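# Stand fallen case upright into empty pallet spot

## Task

A pallet near the +y end of the track holds five closed cases standing lid up, arranged as two rows of three places; one place is empty. The sixth case lies on its side on the floor next to the track, several metres toward -y. Put that case into the empty place with its lid up. The lid is the taped face, and the arrows printed on its sides should point up. All five other cases must still be standing in their rows when you finish. If the empty place can't be reached, a lid-up case still counts for something: most if it is on the pallet, less on the floor or the table. Lifting the fallen case is allowed, but it has to end lid up. At the end the tool must have released the case and moved away, and the case must stay put without the robot holding it.

## Robot and tools

Robot: two arms, left_arm and right_arm, each riding its own carriage on one straight track that runs along y at x = 0. left_rail carries left_arm on the +y half and right_rail carries right_arm on the -y half. Each arm's base sits at x = 0, y = that carriage's position_m, z = 0.04 m, facing +x. The names are labels only, not image sides. Each arm has a vacuum tool with four cups in two channels. Channel a is the pair at y = -104.5 mm in the cup point's frame, and channel b is the pair at y = +104.5 mm. The cups sit at x = ±62 mm, and together they span 227 x 312 mm. The cups point along the cup point's +z axis.

Scene frame: it is fixed to the table, whose top is z = 0. +z is up, +x is the direction the arms face, +y is to their left, and y = 0 is the middle of the track. The table starts at x = 0.50 m and exists only for y between -0.90 and 0.90. Everywhere else the floor is at z = -0.53 m. Camera views: cam_pallet_north shows the -y end of the track and cam_pallet_south shows the +y end; in both, +y runs roughly rightward. The other cameras are cam_high, cam_low, cam_left_wrist and cam_right_wrist.

execute_actions(actions): runs a list of actions in order and returns the state plus images. An empty list just observes. Each action may hold "rows", "steps", "until", and device keys left_rail / right_rail.
- rows: up to 15 rows, one per control step (1/30 s). Each row is 16 numbers in [-1, 1]. The order is left_arm dx, dy, dz, rx, ry, rz, left suction_a, suction_b, then the same eight for right_arm. Both arms always appear in every row.
- dx..rz are an offset target, not a pose. Each one is measured from that cup point's measured pose at the start of the action, not from the previous row. For the first action in a call, the start is the last reported pose. The offset is expressed in the cup point's own axes. 1.0 equals 0.6 m of translation or 180 degrees. rx, ry, rz together form a single rotation vector.
- suction values: above 0.01 means on, 0 means off. Each channel keeps its last value, so repeat the current values to leave it unchanged.
- steps: 1 to 450, default 15, and at least the number of rows. After the last row the arm keeps heading toward that row's target. Long moves need more steps.
- until: ends the action early once all its conditions hold. Examples: {"left_rail": {"position_status": ["!=", "moving"]}}, {"all": {"status": "ended"}}. Numbers always need a comparison ("=", "!=", "<", "<=", ">", ">=").
- Rails: {"left_rail": {"position_m": p, "speed_m_s": v}}. position_m is an absolute place on the track, 0.6 to 3 for left_rail and -3 to -0.6 for right_rail. speed_m_s is a top speed from 0.01 to 1 and starts at 1. {"stop": true} halts a carriage. Rows never move a carriage, but carriage travel adds to the tool's motion. Wait until the carriage arrives before placing the tool. Any out-of-range value or unknown name makes the whole call rejected.

zoom_image(camera, region=[x0,y0,x1,y1]): gives a closer look at a region of the latest image, at most 504x504 px. read_manual(section): licence texts only. finished_scene(scene): ends the scene permanently; call it only once the case stands released and stable.

Results: the state gives each cup point's end_effector_position (m), end_effector_quat_wxyz and velocities, all in the scene frame. The printed position can be off, more so at long reach. "Hand target" is the pose the controller is currently driving toward. Joint lines list rail, then the six arm joints. Wrist force and torque are given in the end effector axes, noisy and offset, and saturate near 200 N. suction_measured_a/b is vacuum from 0 to 1: about 0 means no seal, 0.83 or more means airtight, and porous cardboard reads lower. It takes up to about 1.3 s to settle. part_present turns 1 above 0.09 and back to 0 below 0.07. Rail position_status values: moving, done, contact_stop, time_out, stopped, stopped_with_arm, stopped_for_other_arm. position_answer is taken or not_taken. A "pose unreachable" line means the clearance check altered or blocked that arm's command.

Motion limits: per step, the target is clipped to within 100 mm and 16 degrees of the current pose. The controller favours position over orientation. Joints have limited speed, so large moves may come back unfinished; send the remainder in the next action. Ramp offsets up gradually, for example +0.01 per row, which is about 0.18 m/s, to avoid shaking a load loose.

Gripping: press a channel's two cups fully onto a flat, smooth face; edges or gaps under a cup break the seal for both cups of that channel. Compression shortens the cups by up to 21 mm. Each sealed cup pulls roughly 381 N at a reading of 0.7. Heavy, off-centre or fast-moving loads can tear free. To release, lower the case gently until it just touches, then in one action switch both channels off and back straight away. Releasing while the tool is pressed in place can cause a force fault. A cup sealed onto the table pins the tool; turn that channel off to free it.

Avoid the following. Forces of 400 N or more on an arm cause a force fault, and reaching joint load limits (wrist joints 96.3 N m) causes a torque fault. Either one stops the arm for 10 s. Hard contact between the two arms, including tools, cups, cameras, carriages and held cases, must not happen. Do not knock cases over or push anything out of the work area. Do not drop, slam or shove objects, and do not disturb the five standing cases. Loose objects can occasionally be nudged by outside pushes.

Each tool is called after "Emit:" in YAML: its name, and indented under it one key for each argument.

## Session

Emit:
execute_actions:
  actions: []

Scene clock: 0.00 s.
left_arm: end_effector_position=(+0.8493, +0.6625, +0.4396) suction_measured_a=0.01 part_present_a=0 suction_measured_b=0.01 part_present_b=0 end_effector_quat_wxyz=(-0.001, +0.001, +1.000, -0.001) end_effector_velocity=(-0.000, +0.000, +0.000) end_effector_angular_velocity=(-0.000, -0.000, +0.000) | right_arm: end_effector_position=(+0.8498, -1.2656, +0.4400) suction_measured_a=0.00 part_present_a=0 suction_measured_b=0.00 part_present_b=0 end_effector_quat_wxyz=(+0.000, -0.001, +1.000, +0.000) end_effector_velocity=(-0.000, +0.000, +0.000) end_effector_angular_velocity=(-0.000, -0.000, +0.000)
Joint positions: left_arm=[ 0.664 -0.24  -1.498  2.092 -2.164 -1.572  1.333] | right_arm=[-1.266 -0.238 -1.498  2.092 -2.165 -1.57   1.332]
Joint velocities: left_arm=[ 0.  0. -0.  0. -0.  0.  0.] | right_arm=[ 0.  0. -0.  0. -0. -0. -0.]
Wrist force (N, on the end effector, along its own x y z axes, offset not removed): no reading
Wrist torque (N m, same axes, about the end effector's origin, offset not removed): no reading
Hand target (left_arm): +0.849, +0.663, +0.440; -0.001, +0.001, +1.000, -0.001
Hand target (right_arm): +0.850, -1.266, +0.440; +0.000, -0.001, +1.000, +0.000
left_rail: position_m=0.664 position_m_goal=0.664 speed_m_s=1.00 position_status=done position_answer=taken refusals=0
right_rail: position_m=-1.266 position_m_goal=-1.266 speed_m_s=1.00 position_status=done position_answer=taken refusals=0

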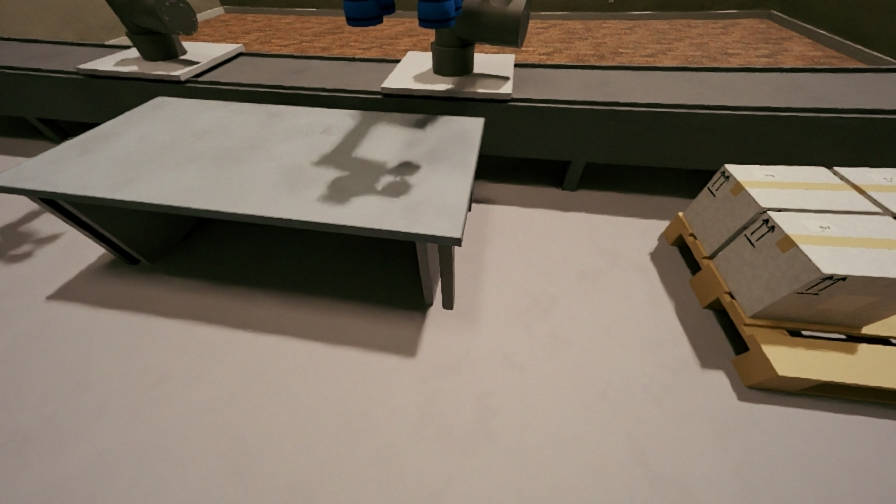

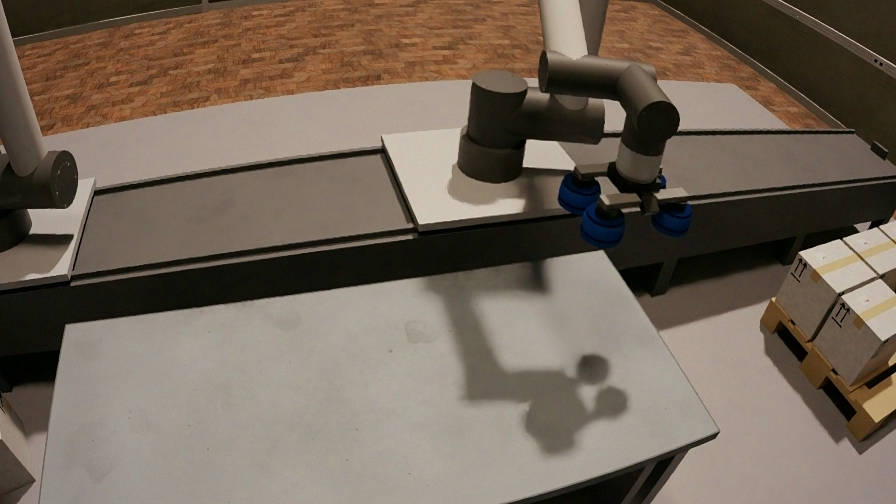

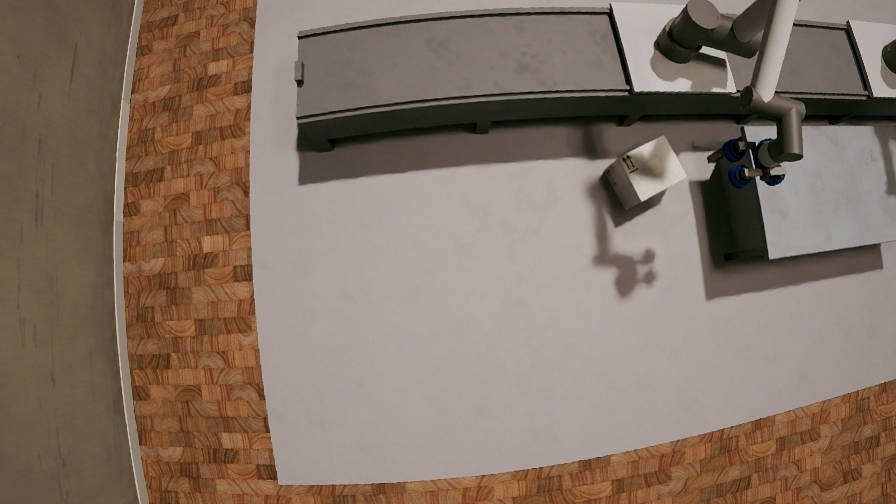

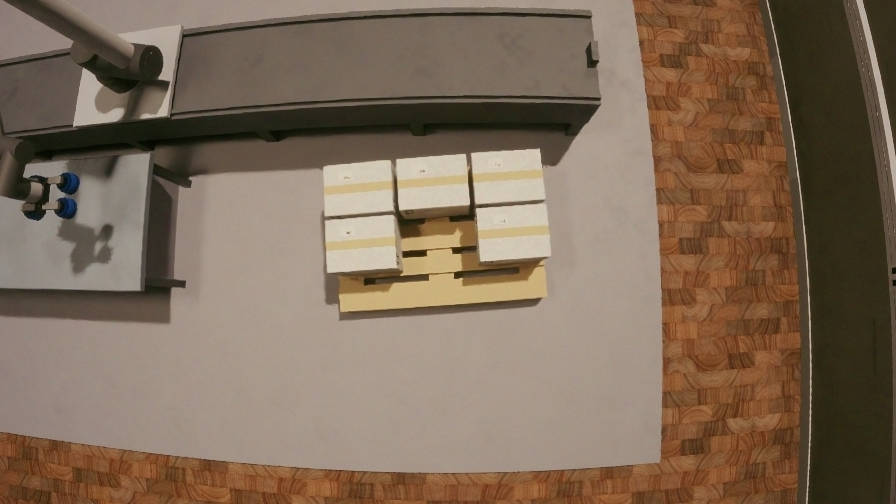

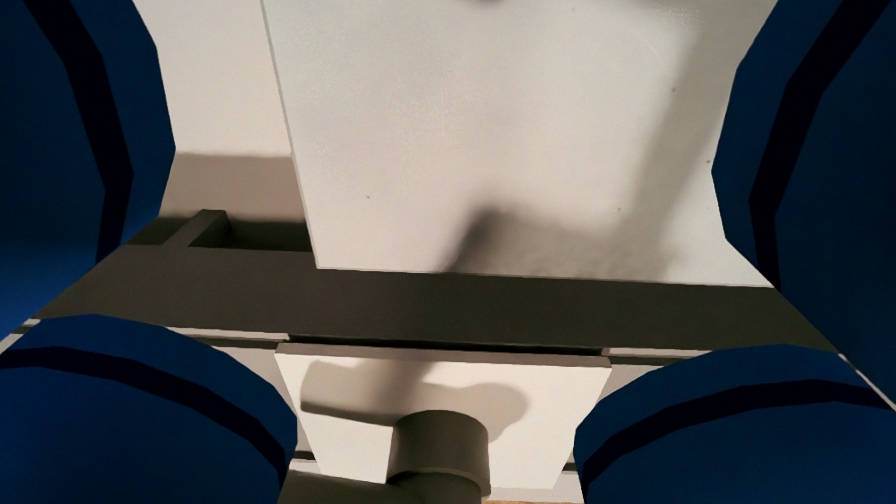

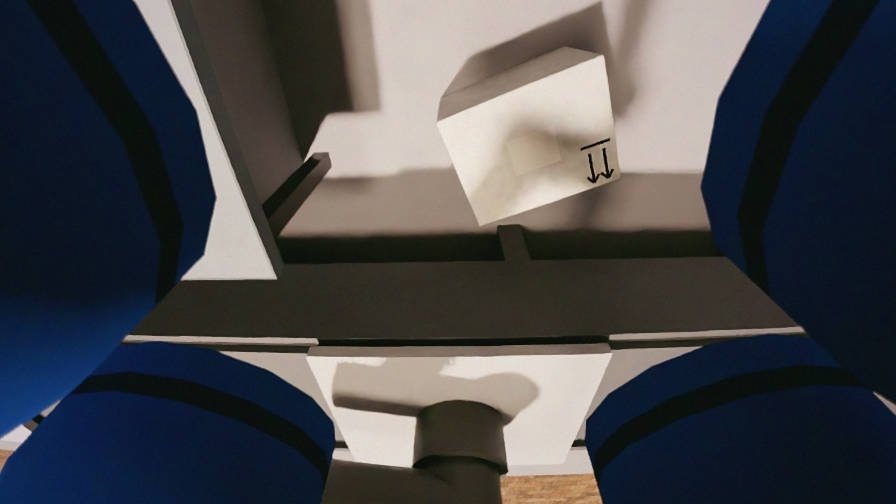

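Emit:
zoom_image:
  camera: "cam_right_wrist"
  region: [400, 0, 680, 260]

Emit:
zoom_image:
  camera: "cam_pallet_north"
  region: [560, 100, 760, 240]

Emit:
zoom_image:
  camera: "cam_pallet_south"
  region: [300, 130, 580, 330]

Region (400, 0, 680, 260) of cam_right_wrist's 896x504 image, scaled by 1.800, with more detail than that image has; it fills the top 468 rows of this view, and the rest is white.

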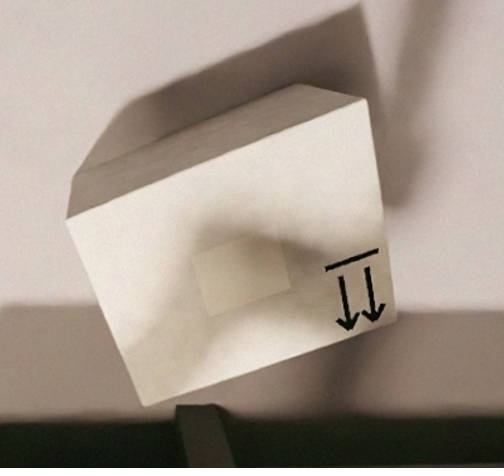

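Region (560, 100, 760, 240) of cam_pallet_north's 896x504 image, scaled by 2.520, with more detail than that image has; it fills the top 353 rows of this view, and the rest is white.

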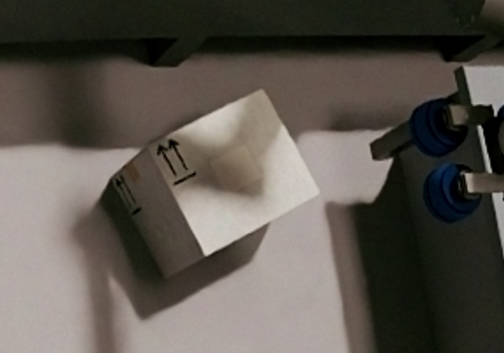

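Region (300, 130, 580, 330) of cam_pallet_south's 896x504 image, scaled by 1.800, with more detail than that image has; it fills the top 360 rows of this view, and the rest is white.

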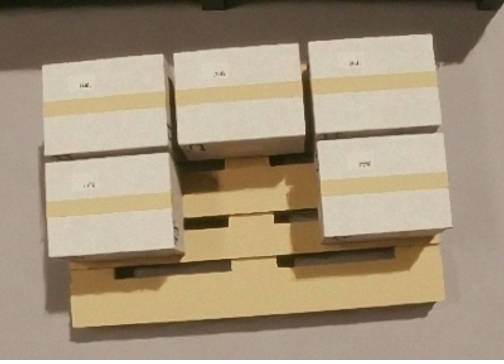

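Emit:
execute_actions:
  actions:
    - {"left_rail":{"position_m":2.3},"right_rail":{"position_m":-1.7},"rows":[ [-0.01,0,0,0,0,0,0,0, 0.006,0.008,0.01,0,0,-0.002,0,0], [-0.03,0,0,0,0,0,0,0, 0.017,0.025,0.029,0,0,-0.007,0,0], [-0.06,0,0,0,0,0,0,0, 0.034,0.05,0.058,0,0,-0.015,0,0], [-0.1,0,0,0,0,0,0,0, 0.056,0.084,0.097,0,0,-0.024,0,0], [-0.14,0,0,0,0,0,0,0, 0.078,0.118,0.135,0,0,-0.034,0,0], [-0.18,0,0,0,0,0,0,0, 0.1,0.152,0.174,0,0,-0.044,0,0], [-0.22,0,0,0,0,0,0,0, 0.123,0.186,0.213,0,0,-0.054,0,0], [-0.26,0,0,0,0,0,0,0, 0.146,0.22,0.251,0,0,-0.063,0,0], [-0.3,0,0,0,0,0,0,0, 0.168,0.253,0.29,0,0,-0.073,0,0], [-0.34,0,0,0,0,0,0,0, 0.19,0.287,0.328,0,0,-0.083,0,0], [-0.38,0,0,0,0,0,0,0, 0.213,0.32,0.367,0,0,-0.093,0,0], [-0.42,0,0,0,0,0,0,0, 0.235,0.354,0.406,0,0,-0.102,0,0], [-0.46,0,0,0,0,0,0,0, 0.258,0.388,0.444,0,0,-0.112,0,0], [-0.49,0,0,0,0,0,0,0, 0.274,0.413,0.473,0,0,-0.12,0,0], [-0.5,0,0,0,0,0,0,0, 0.28,0.422,0.483,0,0,-0.122,0,0]],"steps":90,"until":{"all":{"status":"ended"}}}

Scene clock: 8.17 s.
left_arm: end_effector_position=(+1.1494, +2.2979, +0.4397) suction_measured_a=0.01 part_present_a=0 suction_measured_b=0.01 part_present_b=0 end_effector_quat_wxyz=(-0.001, +0.001, +1.000, -0.001) end_effector_velocity=(+0.000, -0.002, -0.000) end_effector_angular_velocity=(-0.000, +0.000, -0.002) | right_arm: end_effector_position=(+0.6816, -1.4463, +0.1503) suction_measured_a=0.00 part_present_a=0 suction_measured_b=0.00 part_present_b=0 end_effector_quat_wxyz=(+0.000, -0.191, +0.982, +0.000) end_effector_velocity=(-0.000, +0.000, -0.000) end_effector_angular_velocity=(-0.000, +0.000, +0.000)
Joint positions: left_arm=[ 2.3   -0.177 -1.177  1.669 -2.062 -1.572  1.396] | right_arm=[-1.7    0.076 -1.286  2.436 -2.721 -1.57   1.263]
Joint velocities: left_arm=[ 0.    -0.002  0.    -0.     0.    -0.     0.   ] | right_arm=[ 0.  0.  0.  0. -0. -0.  0.]
Wrist force (N, on the end effector, along its own x y z axes, offset not removed): left_arm=[3.8 -0.1 6.2] | right_arm=[1.2 -2.5 -0.4]
Wrist torque (N m, same axes, about the end effector's origin, offset not removed): left_arm=[0.30 -0.94 0.63] | right_arm=[-0.06 -0.49 0.28]
Hand target (left_arm): +1.149, +2.298, +0.440; -0.001, +0.001, +1.000, -0.001
Hand target (right_arm): +0.682, -1.446, +0.150; +0.000, -0.191, +0.982, +0.000
Off the commanded pose (left_arm): 0.001 m, 0 deg.
Off the commanded pose (right_arm): 0.000 m, 0 deg.
left_rail: position_m=2.300 position_m_goal=2.300 speed_m_s=1.00 position_status=done position_answer=taken refusals=0
right_rail: position_m=-1.700 position_m_goal=-1.700 speed_m_s=1.00 position_status=done position_answer=taken refusals=0

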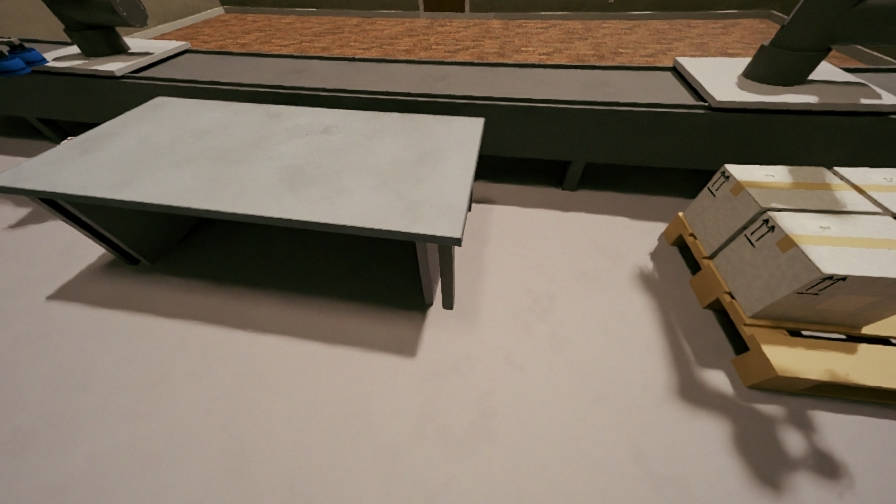

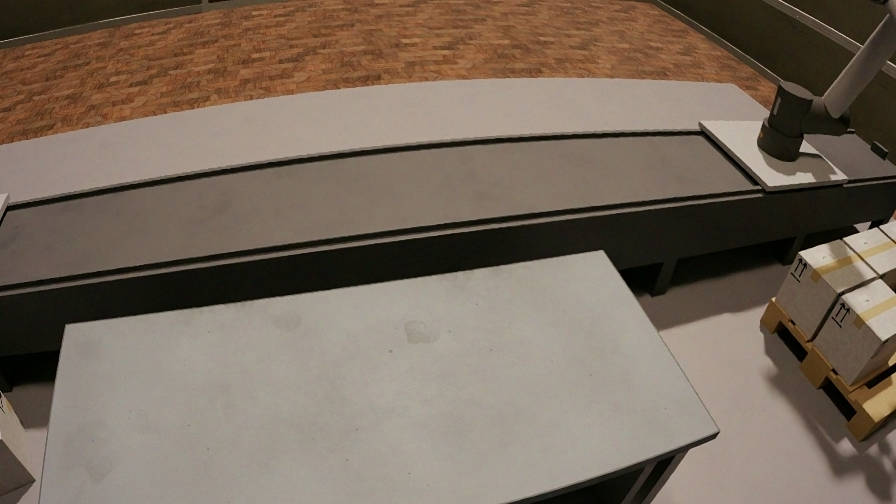

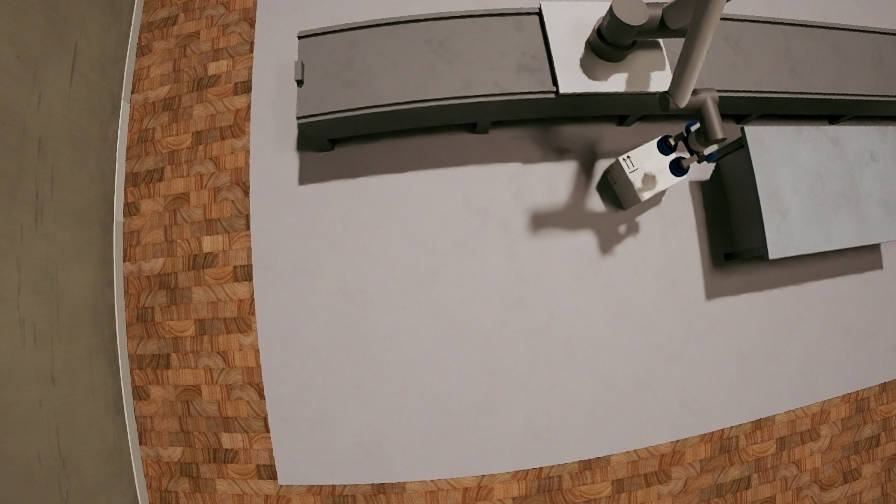

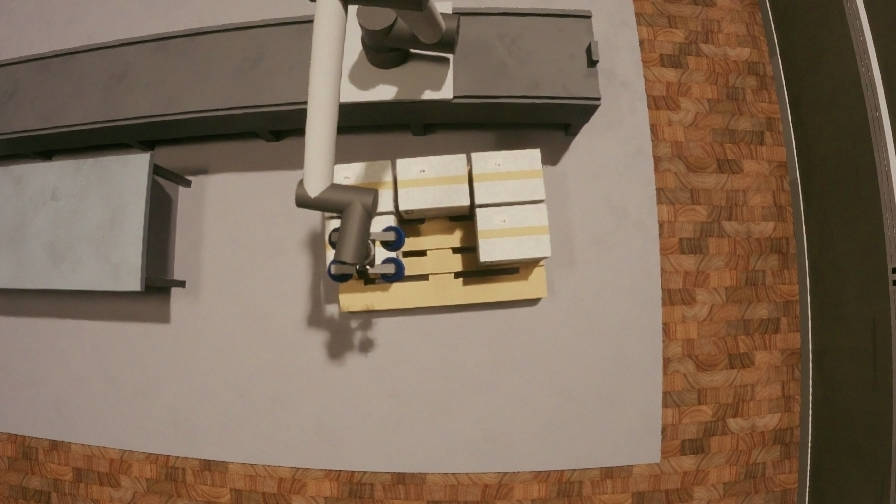

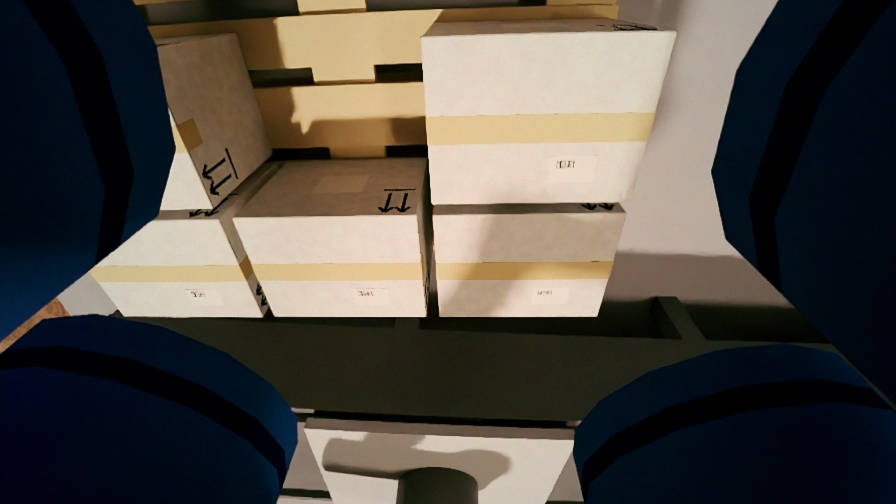

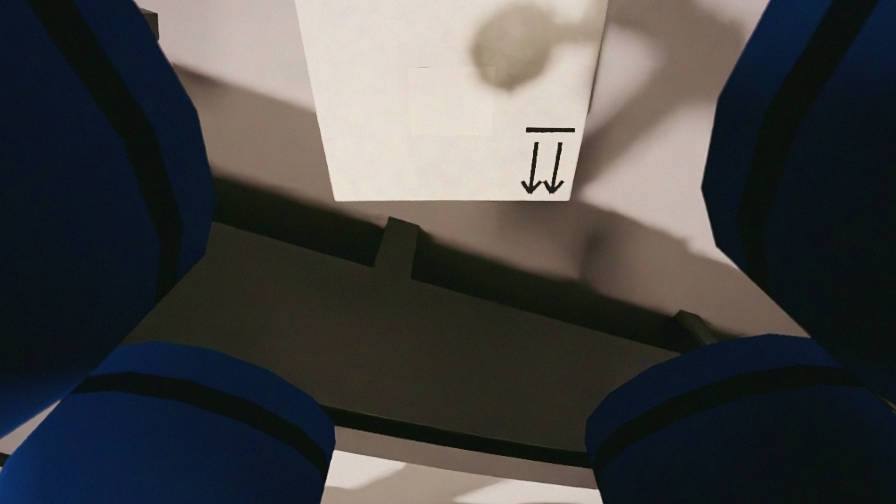

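Emit:
zoom_image:
  camera: "cam_left_wrist"
  region: [140, 0, 460, 330]

Emit:
zoom_image:
  camera: "cam_left_wrist"
  region: [400, 0, 720, 330]

Region (140, 0, 460, 330) of cam_left_wrist's 896x504 image, scaled by 1.527, with more detail than that image has; it fills the left 489 columns of this view, and the rest is white.

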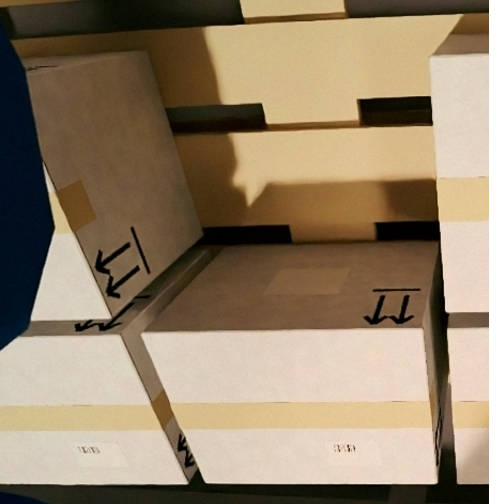

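Region (400, 0, 720, 330) of cam_left_wrist's 896x504 image, scaled by 1.527, with more detail than that image has; it fills the left 489 columns of this view, and the rest is white.

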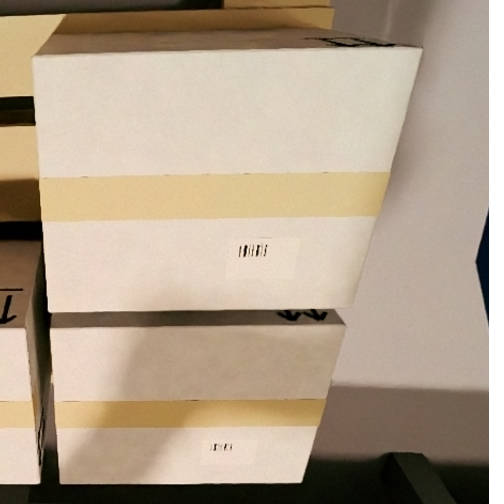

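Emit:
execute_actions:
  actions:
    - {"rows":[ [0.005,0.009,0.005,0,0,0,0,0, 0.001,0,0.012,0,0,0,0,0], [0.014,0.026,0.014,0,0,-0.001,0,0, 0.002,0.001,0.035,0,0,0,0,0], [0.028,0.051,0.028,0,0,-0.002,0,0, 0.003,0.002,0.07,0,0,0,0,0], [0.046,0.086,0.047,0,0,-0.004,0,0, 0.005,0.003,0.117,0,0,0,0,0], [0.064,0.12,0.065,0,0,-0.006,0,0, 0.007,0.004,0.163,0,0,0,0,0], [0.083,0.154,0.084,0,0,-0.007,0,0, 0.009,0.005,0.21,0,0,0,0,0], [0.1,0.188,0.103,0,0,-0.009,0,0, 0.011,0.006,0.257,0,0,0,0,0], [0.12,0.223,0.121,0,0,-0.01,0,0, 0.013,0.007,0.303,0,0,0,0,0], [0.138,0.257,0.14,0,0,-0.012,0,0, 0.015,0.008,0.35,0,0,0,0,0], [0.156,0.291,0.158,0,0,-0.014,0,0, 0.017,0.009,0.396,0,0,0,0,0], [0.175,0.325,0.177,0,0,-0.015,0,0, 0.019,0.01,0.443,0,0,0,0,0], [0.193,0.36,0.196,0,0,-0.017,0,0, 0.021,0.011,0.49,0,0,0,0,0], [0.212,0.394,0.214,0,0,-0.018,0,0, 0.023,0.012,0.536,0,0,0,0,0], [0.225,0.419,0.228,0,0,-0.02,0,0, 0.025,0.013,0.571,0,0,0,0,0], [0.23,0.428,0.233,0,0,-0.02,0,0, 0.025,0.013,0.583,0,0,0,0,0]],"steps":36}

Scene clock: 11.83 s.
left_arm: end_effector_position=(+1.0122, +2.5539, +0.3004) suction_measured_a=0.01 part_present_a=0 suction_measured_b=0.01 part_present_b=0 end_effector_quat_wxyz=(-0.001, -0.030, +1.000, -0.001) end_effector_velocity=(-0.003, +0.007, -0.004) end_effector_angular_velocity=(-0.000, -0.001, +0.000) | right_arm: end_effector_position=(+0.6641, -1.4449, -0.1961) suction_measured_a=0.00 part_present_a=0 suction_measured_b=0.00 part_present_b=0 end_effector_quat_wxyz=(-0.000, -0.191, +0.982, +0.000) end_effector_velocity=(+0.006, +0.002, -0.024) end_effector_angular_velocity=(+0.002, -0.011, -0.000)
Joint positions: left_arm=[ 2.3    0.052 -1.187  1.918 -2.301 -1.572  1.563] | right_arm=[-1.7    0.08  -0.658  2.448 -3.36  -1.57   1.267]
Joint velocities: left_arm=[ 0.     0.007  0.002  0.004 -0.007 -0.     0.007] | right_arm=[ 0.     0.001  0.044 -0.016 -0.038  0.001  0.001]
Wrist force (N, on the end effector, along its own x y z axes, offset not removed): left_arm=[4.0 -2.6 7.2] | right_arm=[2.2 1.4 -0.3]
Wrist torque (N m, same axes, about the end effector's origin, offset not removed): left_arm=[0.02 -0.92 0.59] | right_arm=[0.51 -0.62 0.33]
Hand target (left_arm): +1.012, +2.555, +0.300; -0.001, -0.030, +1.000, -0.001
Hand target (right_arm): +0.665, -1.445, -0.199; +0.000, -0.191, +0.982, +0.000
Off the commanded pose (left_arm): 0.001 m, 0 deg.
Off the commanded pose (right_arm): 0.003 m, 0 deg.
left_rail: position_m=2.300 position_m_goal=2.300 speed_m_s=1.00 position_status=done position_answer=taken refusals=0
right_rail: position_m=-1.700 position_m_goal=-1.700 speed_m_s=1.00 position_status=done position_answer=taken refusals=0

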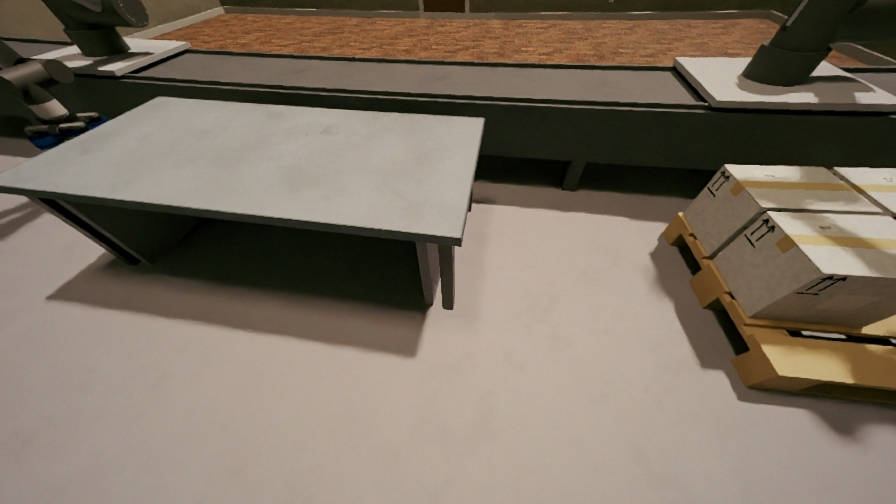

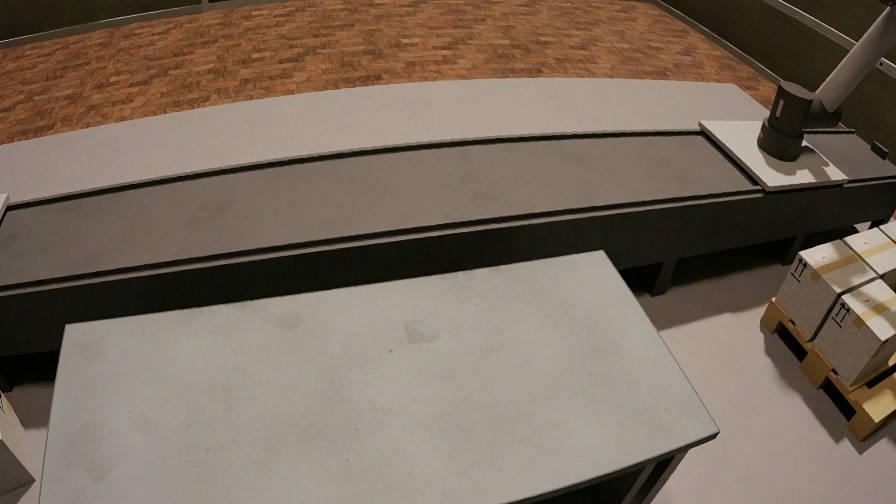

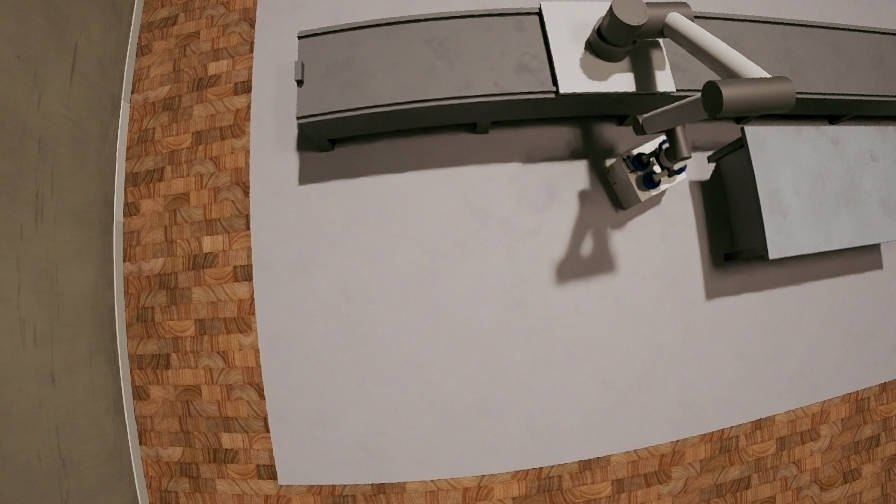

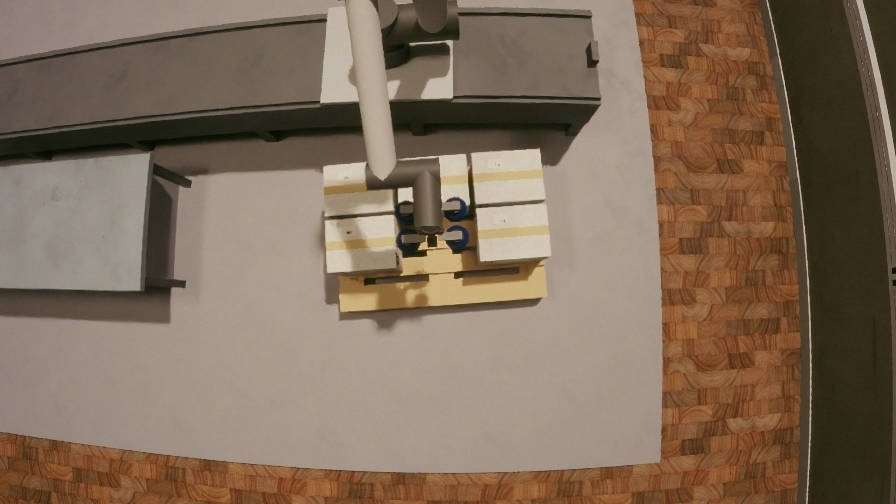

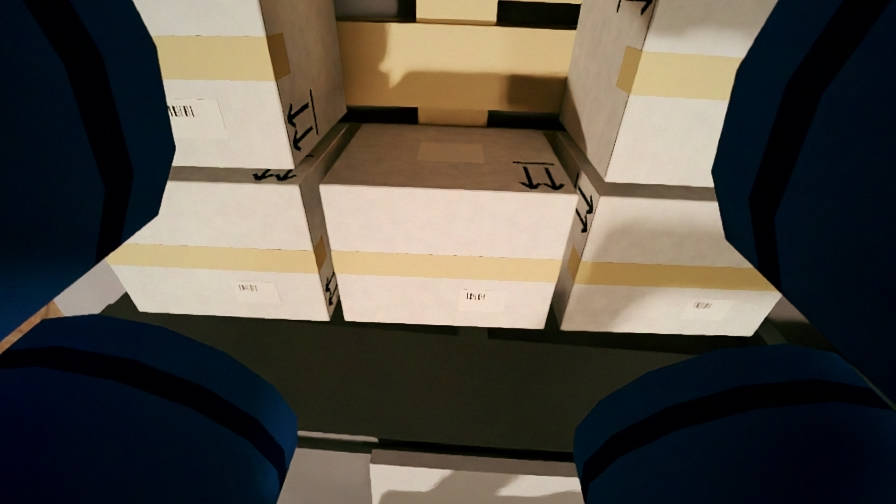

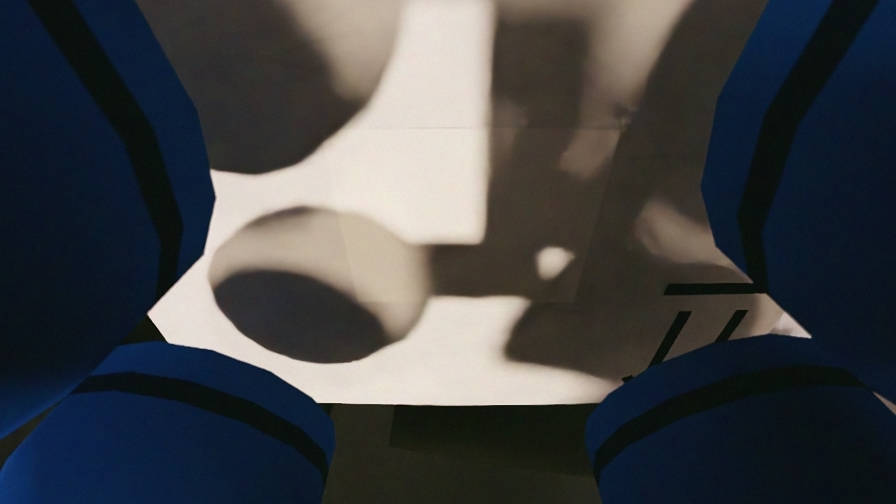

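Emit:
execute_actions:
  actions:
    - {"left_rail":{"position_m":0.9},"rows":[ [0.01,0,-0.013,0,0,0,0,0, 0,-0.001,0.01,0,0,0,1,1], [0.03,0,-0.038,0,0,0,0,0, 0,-0.002,0.018,0,0,0,1,1], [0.06,0,-0.077,0,0,0,0,0, 0,-0.004,0.027,0,0,0,1,1], [0.1,0,-0.128,0,0,0,0,0, 0,-0.006,0.036,0,0,0,1,1], [0.14,0,-0.18,0,0,0,0,0, 0,-0.008,0.045,0,0,0,1,1], [0.18,0,-0.23,0,0,0,0,0, 0,-0.008,0.054,0,0,0,1,1], [0.22,0,-0.28,0,0,0,0,0, 0,-0.008,0.062,0,0,0,1,1], [0.26,0,-0.33,0,0,0,0,0, 0,-0.008,0.07,0,0,0,1,1], [0.3,0,-0.384,0,0,0,0,0, 0,-0.008,0.077,0,0,0,1,1], [0.34,0,-0.435,0,0,0,0,0, 0,-0.008,0.083,0,0,0,1,1], [0.38,0,-0.486,0,0,0,0,0, 0,-0.008,0.089,0,0,0,1,1], [0.42,0,-0.538,0,0,0,0,0, 0,-0.008,0.095,0,0,0,1,1], [0.46,0,-0.59,0,0,0,0,0, 0,-0.008,0.1,0,0,0,1,1], [0.49,0,-0.627,0,0,0,0,0, 0,-0.008,0.104,0,0,0,1,1], [0.5,0,-0.64,0,0,0,0,0, 0,-0.008,0.107,0,0,0,1,1]],"steps":36}

Scene clock: 14.13 s.
left_arm: end_effector_position=(+0.7246, +1.6158, +0.6702) suction_measured_a=0.01 part_present_a=0 suction_measured_b=0.01 part_present_b=0 end_effector_quat_wxyz=(+0.001, -0.030, +1.000, -0.001) end_effector_velocity=(-0.089, -1.013, +0.108) end_effector_angular_velocity=(-0.001, +0.014, -0.000) | right_arm: end_effector_position=(+0.6658, -1.4493, -0.2602) suction_measured_a=0.94 part_present_a=1 suction_measured_b=0.94 part_present_b=1 end_effector_quat_wxyz=(-0.000, -0.191, +0.982, +0.000) end_effector_velocity=(-0.000, +0.000, -0.001) end_effector_angular_velocity=(+0.000, +0.000, +0.000)
Joint positions: left_arm=[ 1.378  0.05  -1.725  1.961 -1.807 -1.572  1.561] | right_arm=[-1.7    0.074 -0.548  2.414 -3.437 -1.57   1.26 ]
Joint velocities: left_arm=[-1.    -0.012 -0.139 -0.042  0.195  0.    -0.012] | right_arm=[ 0.    -0.     0.001 -0.    -0.001  0.    -0.   ]
Wrist force (N, on the end effector, along its own x y z axes, offset not removed): left_arm=[4.9 -0.5 1.4] | right_arm=[0.5 0.9 -29.4]
Wrist torque (N m, same axes, about the end effector's origin, offset not removed): left_arm=[0.25 -1.09 0.66] | right_arm=[3.19 -0.36 0.32]
Hand target (left_arm): +0.713, +1.569, +0.684; -0.000, -0.030, +1.000, -0.001
Hand target (right_arm): +0.666, -1.449, -0.260; -0.000, -0.191, +0.982, +0.000
Off the commanded pose (left_arm): 0.019 m, 0 deg.
Off the commanded pose (right_arm): 0.000 m, 0 deg.
left_rail: position_m=1.378 position_m_goal=0.900 speed_m_s=1.00 position_status=moving position_answer=taken refusals=0
right_rail: position_m=-1.700 position_m_goal=-1.700 speed_m_s=1.00 position_status=done position_answer=taken refusals=0

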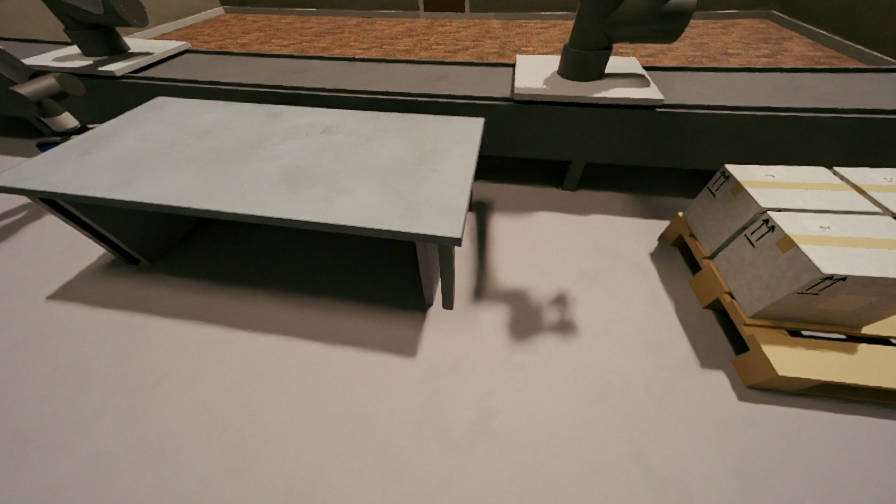

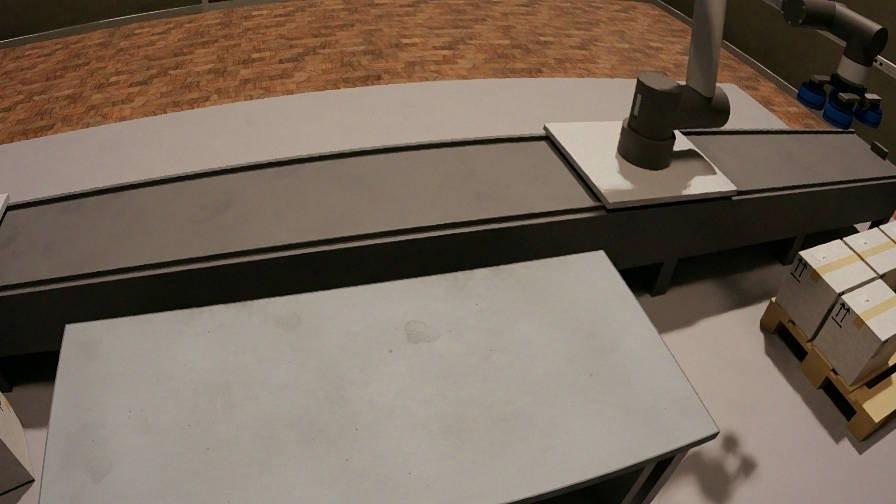

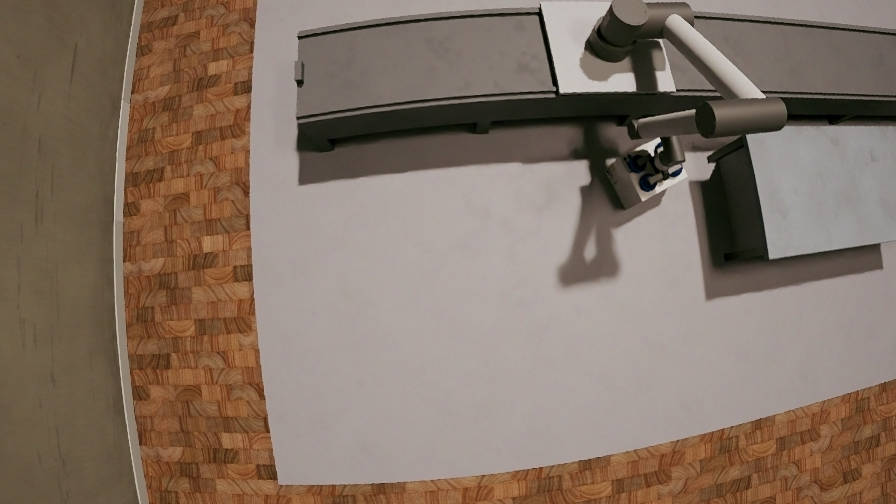

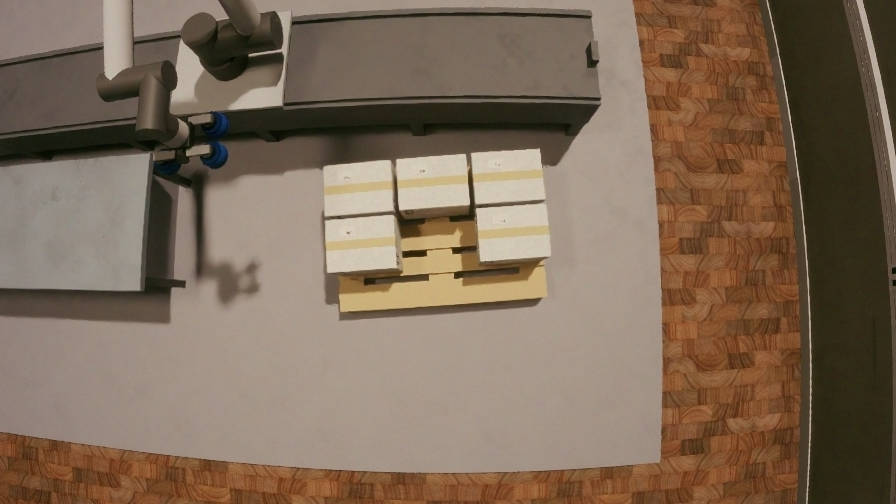

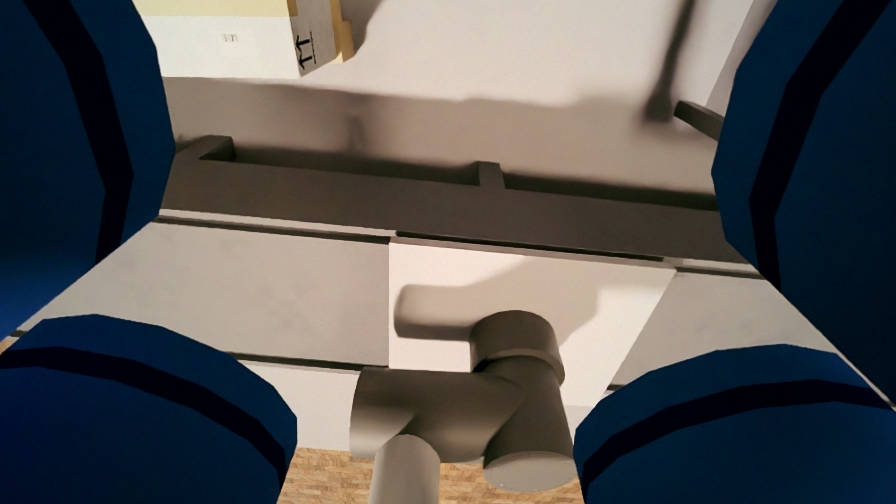

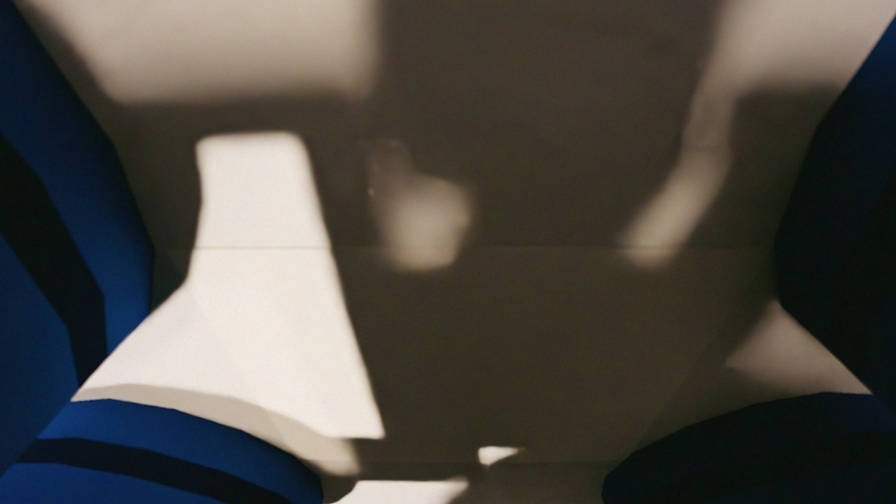

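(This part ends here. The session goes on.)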